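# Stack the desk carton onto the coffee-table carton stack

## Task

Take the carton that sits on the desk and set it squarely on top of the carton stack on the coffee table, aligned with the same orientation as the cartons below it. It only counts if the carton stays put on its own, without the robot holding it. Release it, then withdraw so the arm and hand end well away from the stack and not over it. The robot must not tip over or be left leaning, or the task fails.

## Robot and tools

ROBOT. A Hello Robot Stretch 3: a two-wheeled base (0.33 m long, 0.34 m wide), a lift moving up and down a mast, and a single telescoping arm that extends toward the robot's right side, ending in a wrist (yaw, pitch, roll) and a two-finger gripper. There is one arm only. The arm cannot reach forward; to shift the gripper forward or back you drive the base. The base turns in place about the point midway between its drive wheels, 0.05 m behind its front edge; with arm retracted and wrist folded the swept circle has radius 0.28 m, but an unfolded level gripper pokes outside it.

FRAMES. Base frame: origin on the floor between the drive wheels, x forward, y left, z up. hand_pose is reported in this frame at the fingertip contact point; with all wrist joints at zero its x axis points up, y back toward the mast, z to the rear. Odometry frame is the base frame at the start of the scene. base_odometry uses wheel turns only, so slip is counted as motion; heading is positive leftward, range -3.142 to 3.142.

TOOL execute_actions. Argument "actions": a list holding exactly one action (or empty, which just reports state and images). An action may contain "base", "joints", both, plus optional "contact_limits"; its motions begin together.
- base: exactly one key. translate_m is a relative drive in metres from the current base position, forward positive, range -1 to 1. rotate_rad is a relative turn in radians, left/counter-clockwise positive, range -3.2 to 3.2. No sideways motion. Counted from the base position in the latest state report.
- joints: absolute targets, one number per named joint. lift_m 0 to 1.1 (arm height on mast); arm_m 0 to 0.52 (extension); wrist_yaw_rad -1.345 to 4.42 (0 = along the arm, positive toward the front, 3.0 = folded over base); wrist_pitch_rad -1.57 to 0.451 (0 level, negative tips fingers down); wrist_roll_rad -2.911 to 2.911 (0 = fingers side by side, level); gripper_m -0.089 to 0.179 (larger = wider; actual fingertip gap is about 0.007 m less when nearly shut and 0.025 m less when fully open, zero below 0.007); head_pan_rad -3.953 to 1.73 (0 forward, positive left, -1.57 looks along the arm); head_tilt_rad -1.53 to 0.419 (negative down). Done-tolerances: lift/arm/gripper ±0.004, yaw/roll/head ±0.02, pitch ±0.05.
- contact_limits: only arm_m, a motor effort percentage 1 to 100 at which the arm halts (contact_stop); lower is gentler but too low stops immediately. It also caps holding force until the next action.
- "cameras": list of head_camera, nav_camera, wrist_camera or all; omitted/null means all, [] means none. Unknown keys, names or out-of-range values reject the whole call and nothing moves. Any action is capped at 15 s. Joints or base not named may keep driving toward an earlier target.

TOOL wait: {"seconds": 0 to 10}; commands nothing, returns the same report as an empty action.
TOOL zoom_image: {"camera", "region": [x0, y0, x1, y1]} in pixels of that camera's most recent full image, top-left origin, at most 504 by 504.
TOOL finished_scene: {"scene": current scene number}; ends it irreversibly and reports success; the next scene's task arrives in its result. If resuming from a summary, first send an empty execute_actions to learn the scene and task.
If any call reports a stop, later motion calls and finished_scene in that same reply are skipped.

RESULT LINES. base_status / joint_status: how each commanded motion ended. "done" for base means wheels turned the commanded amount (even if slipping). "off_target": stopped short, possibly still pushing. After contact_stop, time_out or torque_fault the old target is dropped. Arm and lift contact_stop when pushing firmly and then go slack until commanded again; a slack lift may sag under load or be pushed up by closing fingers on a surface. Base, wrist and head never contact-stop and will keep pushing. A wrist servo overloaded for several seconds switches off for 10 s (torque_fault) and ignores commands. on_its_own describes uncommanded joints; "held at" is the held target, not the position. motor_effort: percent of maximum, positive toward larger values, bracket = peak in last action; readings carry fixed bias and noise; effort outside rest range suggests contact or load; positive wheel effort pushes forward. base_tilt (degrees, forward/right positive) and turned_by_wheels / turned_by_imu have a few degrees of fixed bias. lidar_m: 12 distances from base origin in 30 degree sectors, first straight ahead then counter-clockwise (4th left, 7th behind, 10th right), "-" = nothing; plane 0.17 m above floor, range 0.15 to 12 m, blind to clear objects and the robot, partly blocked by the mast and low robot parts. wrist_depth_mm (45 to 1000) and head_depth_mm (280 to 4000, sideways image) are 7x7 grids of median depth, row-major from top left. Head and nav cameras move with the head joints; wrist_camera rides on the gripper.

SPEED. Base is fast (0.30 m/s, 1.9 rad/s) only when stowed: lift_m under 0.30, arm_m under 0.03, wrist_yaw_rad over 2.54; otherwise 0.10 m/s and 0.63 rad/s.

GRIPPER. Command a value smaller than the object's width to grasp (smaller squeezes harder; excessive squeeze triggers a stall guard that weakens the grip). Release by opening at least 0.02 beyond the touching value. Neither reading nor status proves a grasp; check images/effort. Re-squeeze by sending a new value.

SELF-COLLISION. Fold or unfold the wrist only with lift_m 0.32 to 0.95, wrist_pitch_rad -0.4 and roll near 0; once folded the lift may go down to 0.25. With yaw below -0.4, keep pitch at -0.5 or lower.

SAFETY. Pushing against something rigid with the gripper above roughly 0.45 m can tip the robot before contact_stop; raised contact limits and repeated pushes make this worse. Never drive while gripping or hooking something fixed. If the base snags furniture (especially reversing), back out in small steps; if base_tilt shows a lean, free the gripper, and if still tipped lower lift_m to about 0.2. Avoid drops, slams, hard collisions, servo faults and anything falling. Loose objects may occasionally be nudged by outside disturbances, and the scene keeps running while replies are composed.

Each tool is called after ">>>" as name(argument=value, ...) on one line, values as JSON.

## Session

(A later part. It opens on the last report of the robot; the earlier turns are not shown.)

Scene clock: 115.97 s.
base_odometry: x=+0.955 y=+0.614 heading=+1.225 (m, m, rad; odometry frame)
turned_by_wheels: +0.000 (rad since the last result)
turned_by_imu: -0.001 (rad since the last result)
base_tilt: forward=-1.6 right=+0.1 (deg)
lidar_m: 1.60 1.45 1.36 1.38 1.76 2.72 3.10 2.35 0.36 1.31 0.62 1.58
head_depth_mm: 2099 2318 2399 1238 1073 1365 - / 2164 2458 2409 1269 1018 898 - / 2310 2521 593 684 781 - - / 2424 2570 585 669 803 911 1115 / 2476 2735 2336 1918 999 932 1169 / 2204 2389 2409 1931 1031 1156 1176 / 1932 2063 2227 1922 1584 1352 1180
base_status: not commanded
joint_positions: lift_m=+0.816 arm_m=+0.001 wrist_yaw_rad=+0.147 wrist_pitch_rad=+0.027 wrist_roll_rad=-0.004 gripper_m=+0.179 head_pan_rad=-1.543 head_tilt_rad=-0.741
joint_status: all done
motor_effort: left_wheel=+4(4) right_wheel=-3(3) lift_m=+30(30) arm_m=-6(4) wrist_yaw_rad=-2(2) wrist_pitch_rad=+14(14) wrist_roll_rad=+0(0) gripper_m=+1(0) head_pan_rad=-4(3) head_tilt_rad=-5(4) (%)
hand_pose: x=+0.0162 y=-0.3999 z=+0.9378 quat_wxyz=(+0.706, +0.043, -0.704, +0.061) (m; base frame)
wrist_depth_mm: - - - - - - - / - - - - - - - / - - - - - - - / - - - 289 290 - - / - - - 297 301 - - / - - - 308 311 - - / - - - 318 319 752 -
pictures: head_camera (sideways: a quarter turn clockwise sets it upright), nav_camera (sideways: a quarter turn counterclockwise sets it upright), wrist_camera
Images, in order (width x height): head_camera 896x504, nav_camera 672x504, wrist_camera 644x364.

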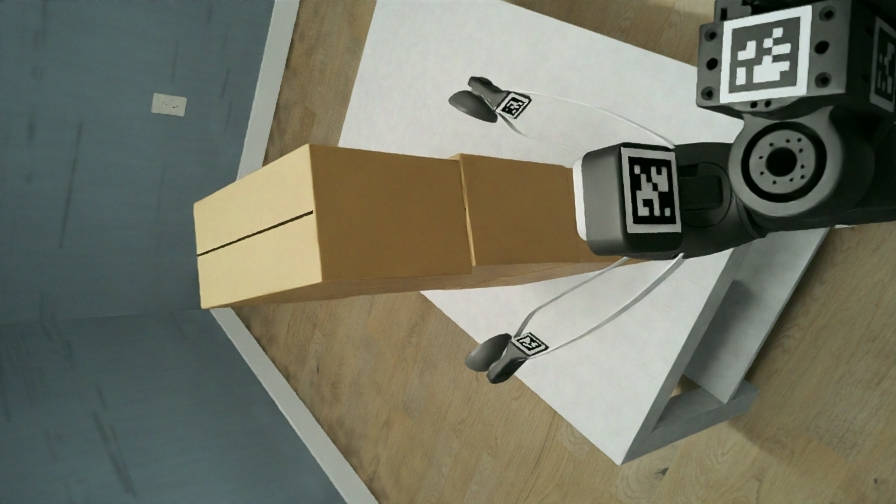

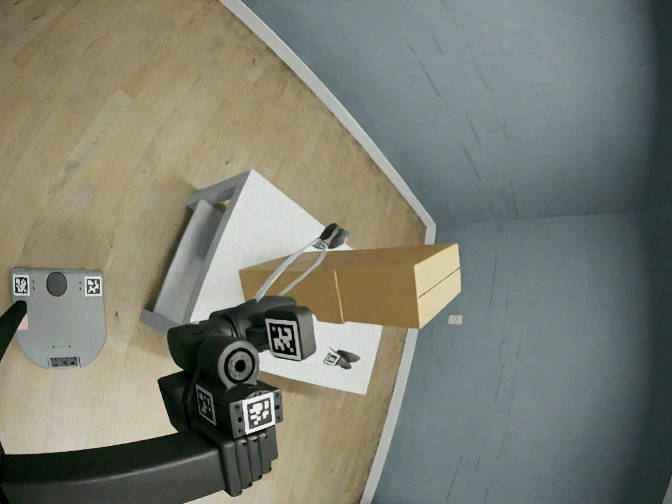

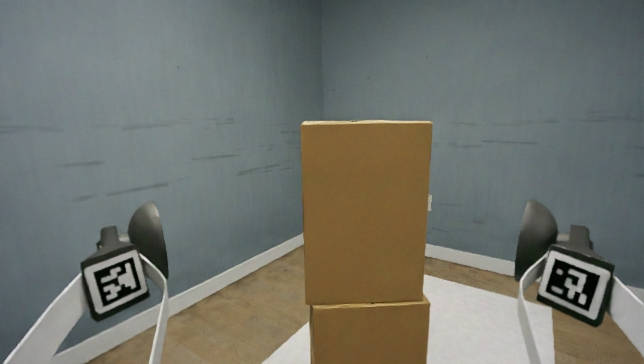

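>>> execute_actions(actions=[{"joints":{"arm_m":0.18}}], cameras=[])

>>> execute_actions(actions=[{"joints":{"gripper_m":0.075}}], cameras=["wrist_camera"])

>>> execute_actions(actions=[{"joints":{"lift_m":0.832}}], cameras=[])

>>> execute_actions(actions=[{"joints":{"arm_m":0.171},"base":{"translate_m":-0.006}}])

Scene clock: 120.07 s.
base_odometry: x=+0.955 y=+0.614 heading=+1.225 (m, m, rad; odometry frame)
turned_by_wheels: +0.000 (rad since the last result)
turned_by_imu: -0.001 (rad since the last result)
base_tilt: forward=-1.7 right=+0.0 (deg)
lidar_m: 1.60 1.46 1.36 1.38 1.77 2.73 3.10 2.34 0.36 1.31 0.62 1.57
head_depth_mm: 2100 2335 2392 1321 - 1313 1145 / 2183 2454 2499 - 963 870 1107 / 2285 2506 588 - 908 870 1049 / 2414 2588 584 673 837 891 1111 / 2470 2702 2421 1856 1025 934 1171 / 2190 2391 2421 1908 1025 1146 1174 / 1918 2072 2217 1933 1580 1348 1175
base_status: not commanded
joint_positions: lift_m=+0.816 arm_m=+0.180 wrist_yaw_rad=+0.147 wrist_pitch_rad=+0.027 wrist_roll_rad=-0.004 gripper_m=+0.179 head_pan_rad=-1.543 head_tilt_rad=-0.741
joint_status: all done
motor_effort: left_wheel=+4(4) right_wheel=-3(3) lift_m=+30(30) arm_m=+5(3) wrist_yaw_rad=-1(2) wrist_pitch_rad=+14(14) wrist_roll_rad=+0(0) gripper_m=+0(1) head_pan_rad=-3(3) head_tilt_rad=-4(4) (%)
hand_pose: x=+0.0162 y=-0.5786 z=+0.9379 quat_wxyz=(+0.706, +0.042, -0.704, +0.061) (m; base frame)
wrist_depth_mm: - - - - - - - / - - - - - - - / - - 104 106 107 - - / - - 107 108 110 112 - / - - 110 112 114 115 - / - - 115 116 118 120 - / - - 119 120 122 414 -
pictures: none
No camera images: the call's "cameras" was empty. Leave "cameras" out to get every camera's image.

Scene clock: 121.60 s.
base_odometry: x=+0.955 y=+0.614 heading=+1.225 (m, m, rad; odometry frame)
turned_by_wheels: +0.000 (rad since the last result)
turned_by_imu: +0.000 (rad since the last result)
base_tilt: forward=-1.7 right=+0.0 (deg)
lidar_m: 1.60 1.45 1.36 1.38 1.77 2.72 3.12 2.34 0.36 1.31 0.62 1.58
head_depth_mm: 2083 2333 2419 1308 - 1311 1146 / 2189 2465 2436 - 958 868 1109 / 2316 2557 596 - 908 868 1048 / 2421 2583 592 687 837 894 1111 / 2471 2712 2393 1856 1025 934 1175 / 2181 2386 2423 1921 1023 1150 1173 / 1909 2084 2209 1917 1594 1354 1176
base_status: not commanded
joint_positions: lift_m=+0.816 arm_m=+0.180 wrist_yaw_rad=+0.147 wrist_pitch_rad=+0.027 wrist_roll_rad=-0.004 gripper_m=+0.077 head_pan_rad=-1.543 head_tilt_rad=-0.741
joint_status: all done
motor_effort: left_wheel=+4(4) right_wheel=-3(3) lift_m=+30(30) arm_m=+5(5) wrist_yaw_rad=-1(2) wrist_pitch_rad=+14(14) wrist_roll_rad=+0(0) gripper_m=-36(100) head_pan_rad=-4(3) head_tilt_rad=-5(4) (%)
hand_pose: x=+0.0162 y=-0.5786 z=+0.9379 quat_wxyz=(+0.706, +0.042, -0.704, +0.061) (m; base frame)
wrist_depth_mm: - - - - - - - / - - - - - - - / - - 110 112 115 - - / - - 112 114 117 121 - / - - 115 118 121 124 - / - - 120 122 126 129 - / - - 124 127 130 732 -
pictures: wrist_camera
Images, in order (width x height): wrist_camera 644x364.

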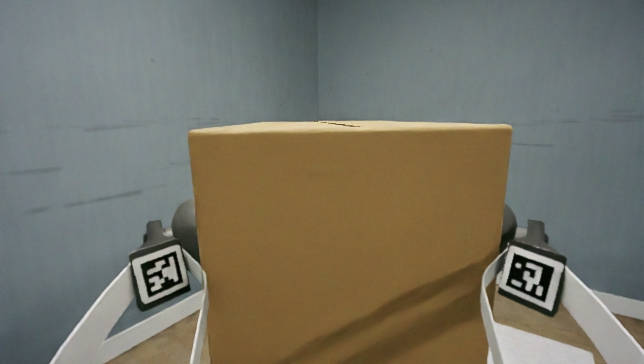

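Scene clock: 122.47 s.
base_odometry: x=+0.955 y=+0.614 heading=+1.225 (m, m, rad; odometry frame)
turned_by_wheels: +0.000 (rad since the last result)
turned_by_imu: +0.000 (rad since the last result)
base_tilt: forward=-1.5 right=+0.0 (deg)
lidar_m: 1.60 1.46 1.36 1.38 1.76 2.73 3.12 2.35 0.36 1.31 0.62 1.58
head_depth_mm: 2088 2323 2389 - - 1311 1172 / 2180 2454 2456 - 969 869 1109 / 2281 2521 582 - 910 868 1055 / 2414 2549 574 688 835 891 1111 / 2472 2684 2351 1875 1024 934 1175 / 2204 2378 2420 1919 1025 1153 1176 / 1927 2071 2214 1925 1583 1363 1178
base_status: not commanded
joint_positions: lift_m=+0.832 arm_m=+0.180 wrist_yaw_rad=+0.147 wrist_pitch_rad=+0.022 wrist_roll_rad=-0.004 gripper_m=+0.080 head_pan_rad=-1.543 head_tilt_rad=-0.741
joint_status: all done
motor_effort: left_wheel=+4(4) right_wheel=-2(2) lift_m=+46(47) arm_m=+5(5) wrist_yaw_rad=+0(2) wrist_pitch_rad=+17(17) wrist_roll_rad=+0(0) gripper_m=-33(36) head_pan_rad=-3(3) head_tilt_rad=-4(4) (%)
hand_pose: x=+0.0161 y=-0.5785 z=+0.9520 quat_wxyz=(+0.706, +0.044, -0.704, +0.059) (m; base frame)
wrist_depth_mm: - - - - - - - / - - - - - - - / - - 112 115 118 - - / - - 113 116 119 - - / - - 116 119 122 125 - / - - 120 122 125 129 - / - - 123 125 129 741 -
pictures: none
No camera images: the call's "cameras" was empty. Leave "cameras" out to get every camera's image.

Scene clock: 123.87 s.
base_odometry: x=+0.953 y=+0.609 heading=+1.225 (m, m, rad; odometry frame)
turned_by_wheels: +0.000 (rad since the last result)
turned_by_imu: +0.000 (rad since the last result)
base_tilt: forward=-1.6 right=+0.1 (deg)
lidar_m: 1.61 1.46 1.36 1.38 1.76 2.72 3.10 2.34 0.36 0.36 0.63 1.58
head_depth_mm: 2094 2338 2397 - - 1313 1167 / 2175 2443 2416 - 969 889 1129 / 2292 2569 574 - 910 869 1032 / 2436 2572 574 688 828 890 1109 / 2481 2720 2340 1833 1025 931 1172 / 2208 2418 2407 1921 1029 1154 1171 / 1916 2088 2238 1918 1594 1324 1178
base_status: done
joint_positions: lift_m=+0.832 arm_m=+0.171 wrist_yaw_rad=+0.147 wrist_pitch_rad=+0.022 wrist_roll_rad=-0.004 gripper_m=+0.088 head_pan_rad=-1.543 head_tilt_rad=-0.741
joint_status: all done
on_its_own: gripper_m is held at +0.086, not at your +0.075, by its stall guard, which is still easing
motor_effort: left_wheel=+4(6) right_wheel=-2(6) lift_m=+46(46) arm_m=-6(6) wrist_yaw_rad=-2(1) wrist_pitch_rad=+17(17) wrist_roll_rad=+0(0) gripper_m=-29(33) head_pan_rad=-4(3) head_tilt_rad=-4(4) (%)
hand_pose: x=+0.0161 y=-0.5703 z=+0.9519 quat_wxyz=(+0.706, +0.044, -0.704, +0.059) (m; base frame)
wrist_depth_mm: - - - - - - - / - - - - - - - / - - 112 115 118 - - / - - 114 116 119 - - / - - 116 119 122 125 - / - - 120 122 125 129 - / - - 123 125 129 743 -
pictures: head_camera (sideways: a quarter turn clockwise sets it upright), nav_camera (sideways: a quarter turn counterclockwise sets it upright), wrist_camera
Images, in order (width x height): head_camera 896x504, nav_camera 672x504, wrist_camera 644x364.

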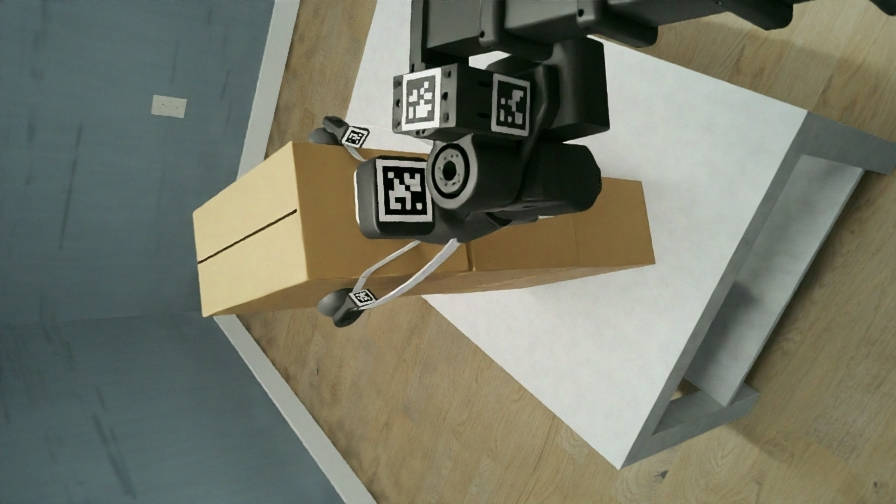

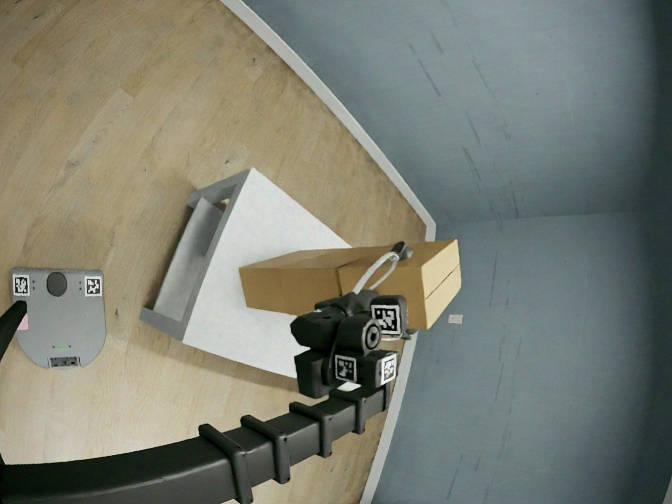

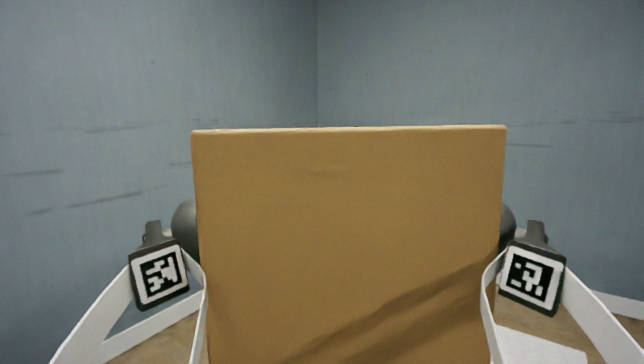

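>>> execute_actions(actions=[{"joints":{"lift_m":0.814}}], cameras=[])

>>> execute_actions(actions=[{"joints":{"gripper_m":0.179}}], cameras=[])

>>> execute_actions(actions=[{"joints":{"arm_m":0.0}}])

>>> zoom_image(camera="wrist_camera", region=[270, 240, 470, 364])

>>> zoom_image(camera="head_camera", region=[180, 120, 680, 340])

Scene clock: 126.40 s.
base_odometry: x=+0.953 y=+0.609 heading=+1.225 (m, m, rad; odometry frame)
turned_by_wheels: +0.000 (rad since the last result)
turned_by_imu: -0.001 (rad since the last result)
base_tilt: forward=-1.5 right=+0.0 (deg)
lidar_m: 1.61 1.46 1.36 1.38 1.77 2.72 3.11 2.34 0.36 0.36 0.63 1.59
head_depth_mm: 2085 2326 2398 1318 - 1314 1150 / 2186 2423 2406 1337 - 887 1126 / 2311 2540 592 - - 869 1034 / 2421 2569 581 686 828 891 1113 / 2471 2717 2355 1809 1028 930 1171 / 2185 2377 2416 1920 1024 1153 1177 / 1938 2098 2218 1925 1593 1315 1174
base_status: not commanded
joint_positions: lift_m=+0.814 arm_m=+0.171 wrist_yaw_rad=+0.147 wrist_pitch_rad=+0.035 wrist_roll_rad=-0.003 gripper_m=+0.097 head_pan_rad=-1.543 head_tilt_rad=-0.741
joint_status: all done
on_its_own: gripper_m is held at +0.096, not at your +0.075, by its stall guard, which is not easing now
motor_effort: left_wheel=+4(3) right_wheel=-2(2) lift_m=+28(42) arm_m=-6(5) wrist_yaw_rad=-2(1) wrist_pitch_rad=+9(17) wrist_roll_rad=-1(1) gripper_m=-24(26) head_pan_rad=-4(4) head_tilt_rad=-5(4) (%)
hand_pose: x=+0.0162 y=-0.5705 z=+0.9379 quat_wxyz=(+0.706, +0.040, -0.705, +0.064) (m; base frame)
wrist_depth_mm: - - - - - - - / - - - - - - - / - - 110 113 115 - - / - - 112 114 117 - - / - - 115 118 121 124 - / - - 120 122 126 129 - / - - 124 127 131 737 -
pictures: none
No camera images: the call's "cameras" was empty. Leave "cameras" out to get every camera's image.

Scene clock: 127.70 s.
base_odometry: x=+0.953 y=+0.609 heading=+1.225 (m, m, rad; odometry frame)
turned_by_wheels: +0.000 (rad since the last result)
turned_by_imu: +0.000 (rad since the last result)
base_tilt: forward=-1.7 right=+0.0 (deg)
lidar_m: 1.61 1.46 1.36 1.38 1.76 2.72 3.09 2.33 0.36 0.36 0.63 1.58
head_depth_mm: 2078 2331 2397 1306 - 1310 1149 / 2181 2457 2468 1343 - 889 1123 / 2290 2542 592 - - 871 1035 / 2417 2574 581 689 831 890 1110 / 2472 2683 2380 1843 1027 934 1169 / 2214 2381 2423 1917 1029 1153 1179 / 1930 2089 2210 1918 1591 1324 1173
base_status: not commanded
joint_positions: lift_m=+0.814 arm_m=+0.171 wrist_yaw_rad=+0.147 wrist_pitch_rad=+0.032 wrist_roll_rad=-0.003 gripper_m=+0.179 head_pan_rad=-1.543 head_tilt_rad=-0.741
joint_status: all done
motor_effort: left_wheel=+4(4) right_wheel=-3(2) lift_m=+29(29) arm_m=-6(5) wrist_yaw_rad=-2(1) wrist_pitch_rad=+11(11) wrist_roll_rad=-1(1) gripper_m=+0(100) head_pan_rad=-3(3) head_tilt_rad=-4(4) (%)
hand_pose: x=+0.0162 y=-0.5705 z=+0.9372 quat_wxyz=(+0.706, +0.041, -0.704, +0.063) (m; base frame)
wrist_depth_mm: - - - - - - - / - - - - - - - / - - 110 112 114 - - / - - 112 114 117 - - / - - 116 118 120 124 - / - - 120 122 125 129 - / - - 124 127 130 721 -
pictures: none
No camera images: the call's "cameras" was empty. Leave "cameras" out to get every camera's image.

Scene clock: 130.20 s.
base_odometry: x=+0.953 y=+0.609 heading=+1.225 (m, m, rad; odometry frame)
turned_by_wheels: +0.000 (rad since the last result)
turned_by_imu: -0.001 (rad since the last result)
base_tilt: forward=-1.6 right=+0.0 (deg)
lidar_m: 1.61 1.46 1.36 1.38 1.77 2.72 3.12 2.34 0.36 0.36 0.63 1.58
head_depth_mm: 2109 2351 2416 1231 1099 1367 - / 2180 2448 2395 1265 1021 899 - / 2305 2520 593 687 807 - - / 2442 2573 580 661 797 893 1114 / 2484 2722 2331 1867 1003 934 1171 / 2198 2398 2404 1925 1029 1157 1180 / 1913 2093 2215 1936 1593 1325 1177
base_status: not commanded
joint_positions: lift_m=+0.814 arm_m=+0.001 wrist_yaw_rad=+0.147 wrist_pitch_rad=+0.031 wrist_roll_rad=-0.003 gripper_m=+0.179 head_pan_rad=-1.543 head_tilt_rad=-0.741
joint_status: all done
motor_effort: left_wheel=+3(4) right_wheel=-3(2) lift_m=+29(29) arm_m=-6(7) wrist_yaw_rad=-3(0) wrist_pitch_rad=+11(11) wrist_roll_rad=-1(1) gripper_m=+0(0) head_pan_rad=-3(3) head_tilt_rad=-5(4) (%)
hand_pose: x=+0.0162 y=-0.4000 z=+0.9369 quat_wxyz=(+0.706, +0.041, -0.704, +0.063) (m; base frame)
wrist_depth_mm: - - - - - - - / - - - - - - - / - - - - - - - / - - - 284 288 - - / - - - 295 299 - - / - - - 304 311 - - / - - - 315 324 761 -
pictures: head_camera (sideways: a quarter turn clockwise sets it upright), nav_camera (sideways: a quarter turn counterclockwise sets it upright), wrist_camera
Images, in order (width x height): head_camera 896x504, nav_camera 672x504, wrist_camera 644x364.

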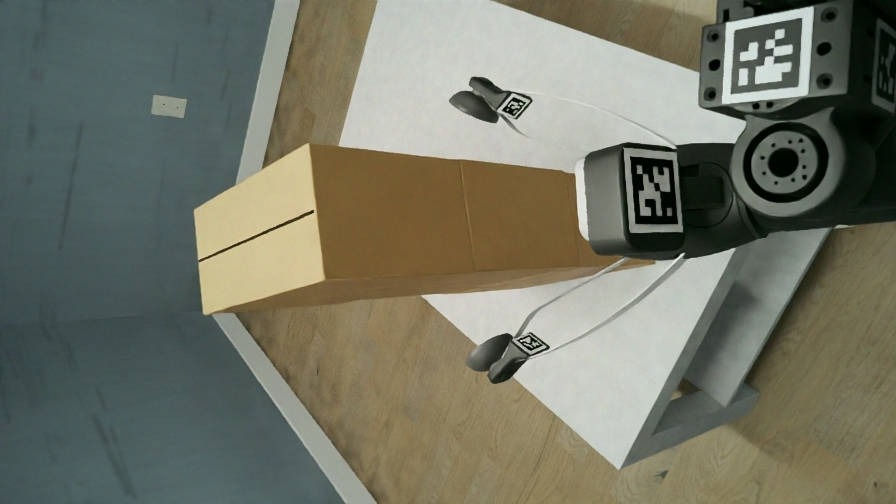

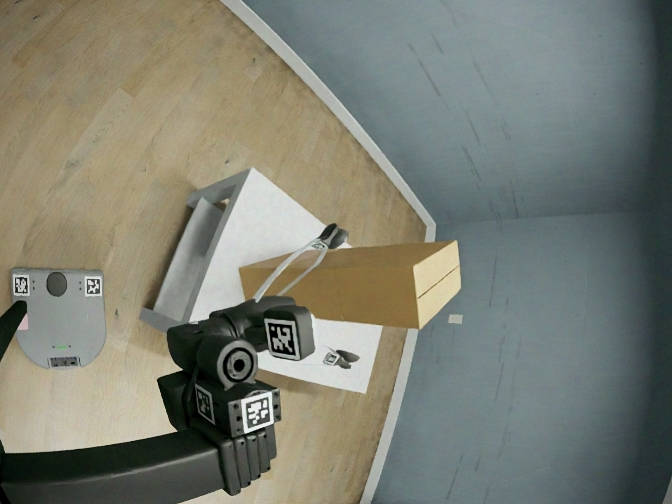

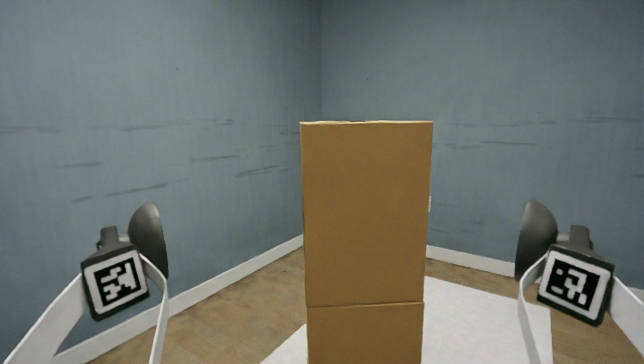

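Region (270, 240, 470, 364) of wrist_camera's 644x364 image, scaled by 2.520; it fills the top 312 rows of this view, and the rest is white.

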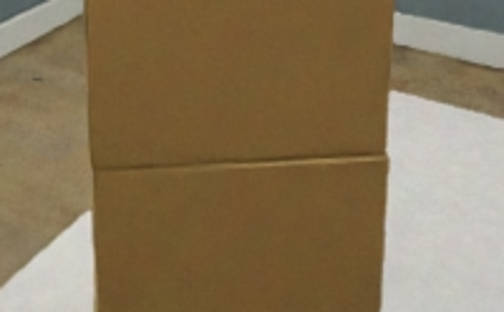

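Region (180, 120, 680, 340) of head_camera's 896x504 image, scaled by 1.008, with more detail than that image has; it fills the top 222 rows of this view, and the rest is white.

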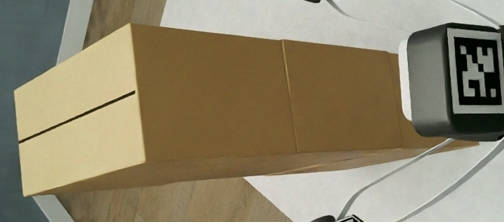

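>>> zoom_image(camera="head_camera", region=[380, 240, 580, 320])

Region (380, 240, 580, 320) of head_camera's 896x504 image, scaled by 2.520, with more detail than that image has; it fills the top 202 rows of this view, and the rest is white.

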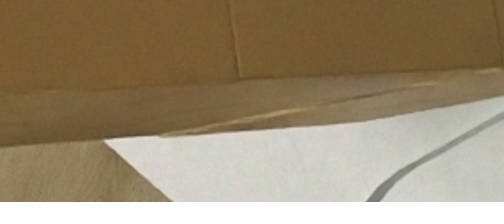

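>>> execute_actions(actions=[{"base":{"translate_m":0.35}}], cameras=[])

>>> execute_actions(actions=[{"joints":{"wrist_yaw_rad":3.0,"wrist_pitch_rad":-0.4,"gripper_m":0.04,"head_pan_rad":-2.1}}], cameras=["head_camera"])

Scene clock: 139.77 s.
base_odometry: x=+1.072 y=+0.938 heading=+1.225 (m, m, rad; odometry frame)
turned_by_wheels: +0.000 (rad since the last result)
turned_by_imu: +0.000 (rad since the last result)
base_tilt: forward=-1.7 right=+0.0 (deg)
lidar_m: 1.29 1.30 1.22 1.23 1.58 3.05 3.44 0.56 1.37 0.54 1.35 1.27
head_depth_mm: 2218 2458 2310 903 948 900 - / 2327 2589 2410 1291 1020 926 - / 2440 2755 2419 1916 1342 - - / 2382 2671 2417 1918 1621 1314 1170 / 2000 2213 2336 1915 1541 1354 1175 / 1737 1904 2087 1947 1577 1347 1172 / 1529 1649 1805 1868 1594 1348 1176
base_status: done
joint_positions: lift_m=+0.814 arm_m=+0.001 wrist_yaw_rad=+0.147 wrist_pitch_rad=+0.031 wrist_roll_rad=-0.003 gripper_m=+0.179 head_pan_rad=-1.543 head_tilt_rad=-0.741
joint_status: not commanded
motor_effort: left_wheel=+3(10) right_wheel=-2(2) lift_m=+29(29) arm_m=-6(6) wrist_yaw_rad=-1(1) wrist_pitch_rad=+11(11) wrist_roll_rad=+0(1) gripper_m=+0(0) head_pan_rad=-3(3) head_tilt_rad=-4(4) (%)
hand_pose: x=+0.0162 y=-0.4000 z=+0.9369 quat_wxyz=(+0.706, +0.041, -0.704, +0.063) (m; base frame)
wrist_depth_mm: 872 - - - - - - / 870 - - - - - - / 894 - - - - - 370 / 915 - - - - - 353 / 915 - - - - - 342 / 906 - - - - 943 - / - - - - - 742 378
pictures: none
No camera images: the call's "cameras" was empty. Leave "cameras" out to get every camera's image.

Scene clock: 142.20 s.
base_odometry: x=+1.072 y=+0.938 heading=+1.225 (m, m, rad; odometry frame)
turned_by_wheels: +0.000 (rad since the last result)
turned_by_imu: -0.001 (rad since the last result)
base_tilt: forward=-1.5 right=+0.1 (deg)
lidar_m: 1.29 1.30 1.21 1.24 1.58 3.05 3.47 0.56 1.37 0.54 1.36 1.27
head_depth_mm: 2319 2627 2398 1902 1576 1311 1208 / 2307 2597 2392 1794 1021 937 - / 2276 2498 694 838 990 - 1128 / 2259 750 665 798 952 - 1128 / 2251 754 774 962 1028 934 - / 2223 2489 2442 1284 1029 933 - / 2214 2543 2449 1940 1591 1352 -
base_status: not commanded
joint_positions: lift_m=+0.814 arm_m=+0.001 wrist_yaw_rad=+2.997 wrist_pitch_rad=-0.415 wrist_roll_rad=-0.003 gripper_m=+0.040 head_pan_rad=-2.093 head_tilt_rad=-0.741
joint_status: all done
motor_effort: left_wheel=+3(3) right_wheel=-2(2) lift_m=+29(29) arm_m=-5(6) wrist_yaw_rad=+3(3) wrist_pitch_rad=+9(11) wrist_roll_rad=+0(1) gripper_m=+0(100) head_pan_rad=-3(35) head_tilt_rad=-4(5) (%)
hand_pose: x=+0.0112 y=+0.0766 z=+0.8276 quat_wxyz=(+0.196, +0.699, +0.096, +0.681) (m; base frame)
wrist_depth_mm: - - - - - - 915 / - - - - - - - / - - - - - - - / - - - - - - - / - - - - - - - / - - - - - - - / 953 947 911 918 915 916 900
pictures: head_camera (sideways: a quarter turn clockwise sets it upright)
Images, in order (width x height): head_camera 896x504.

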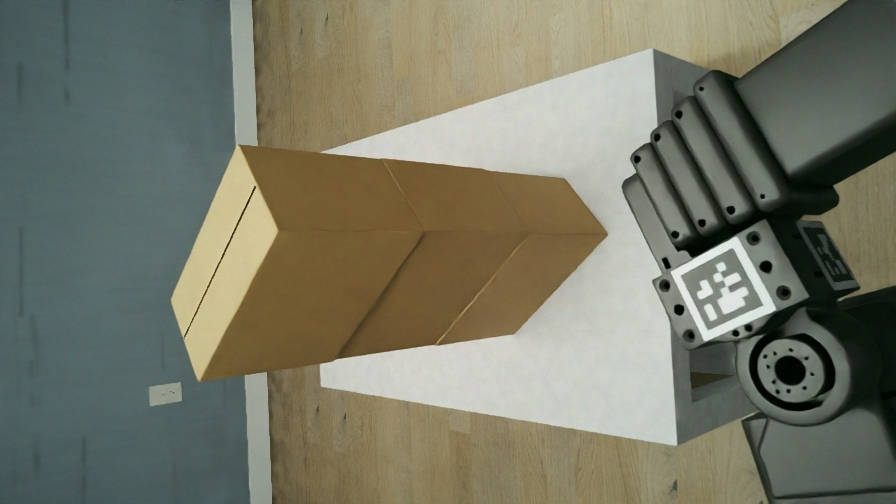

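Squarely stacked.

>>> finished_scene(scene=2)

The scene is finished: the task was done.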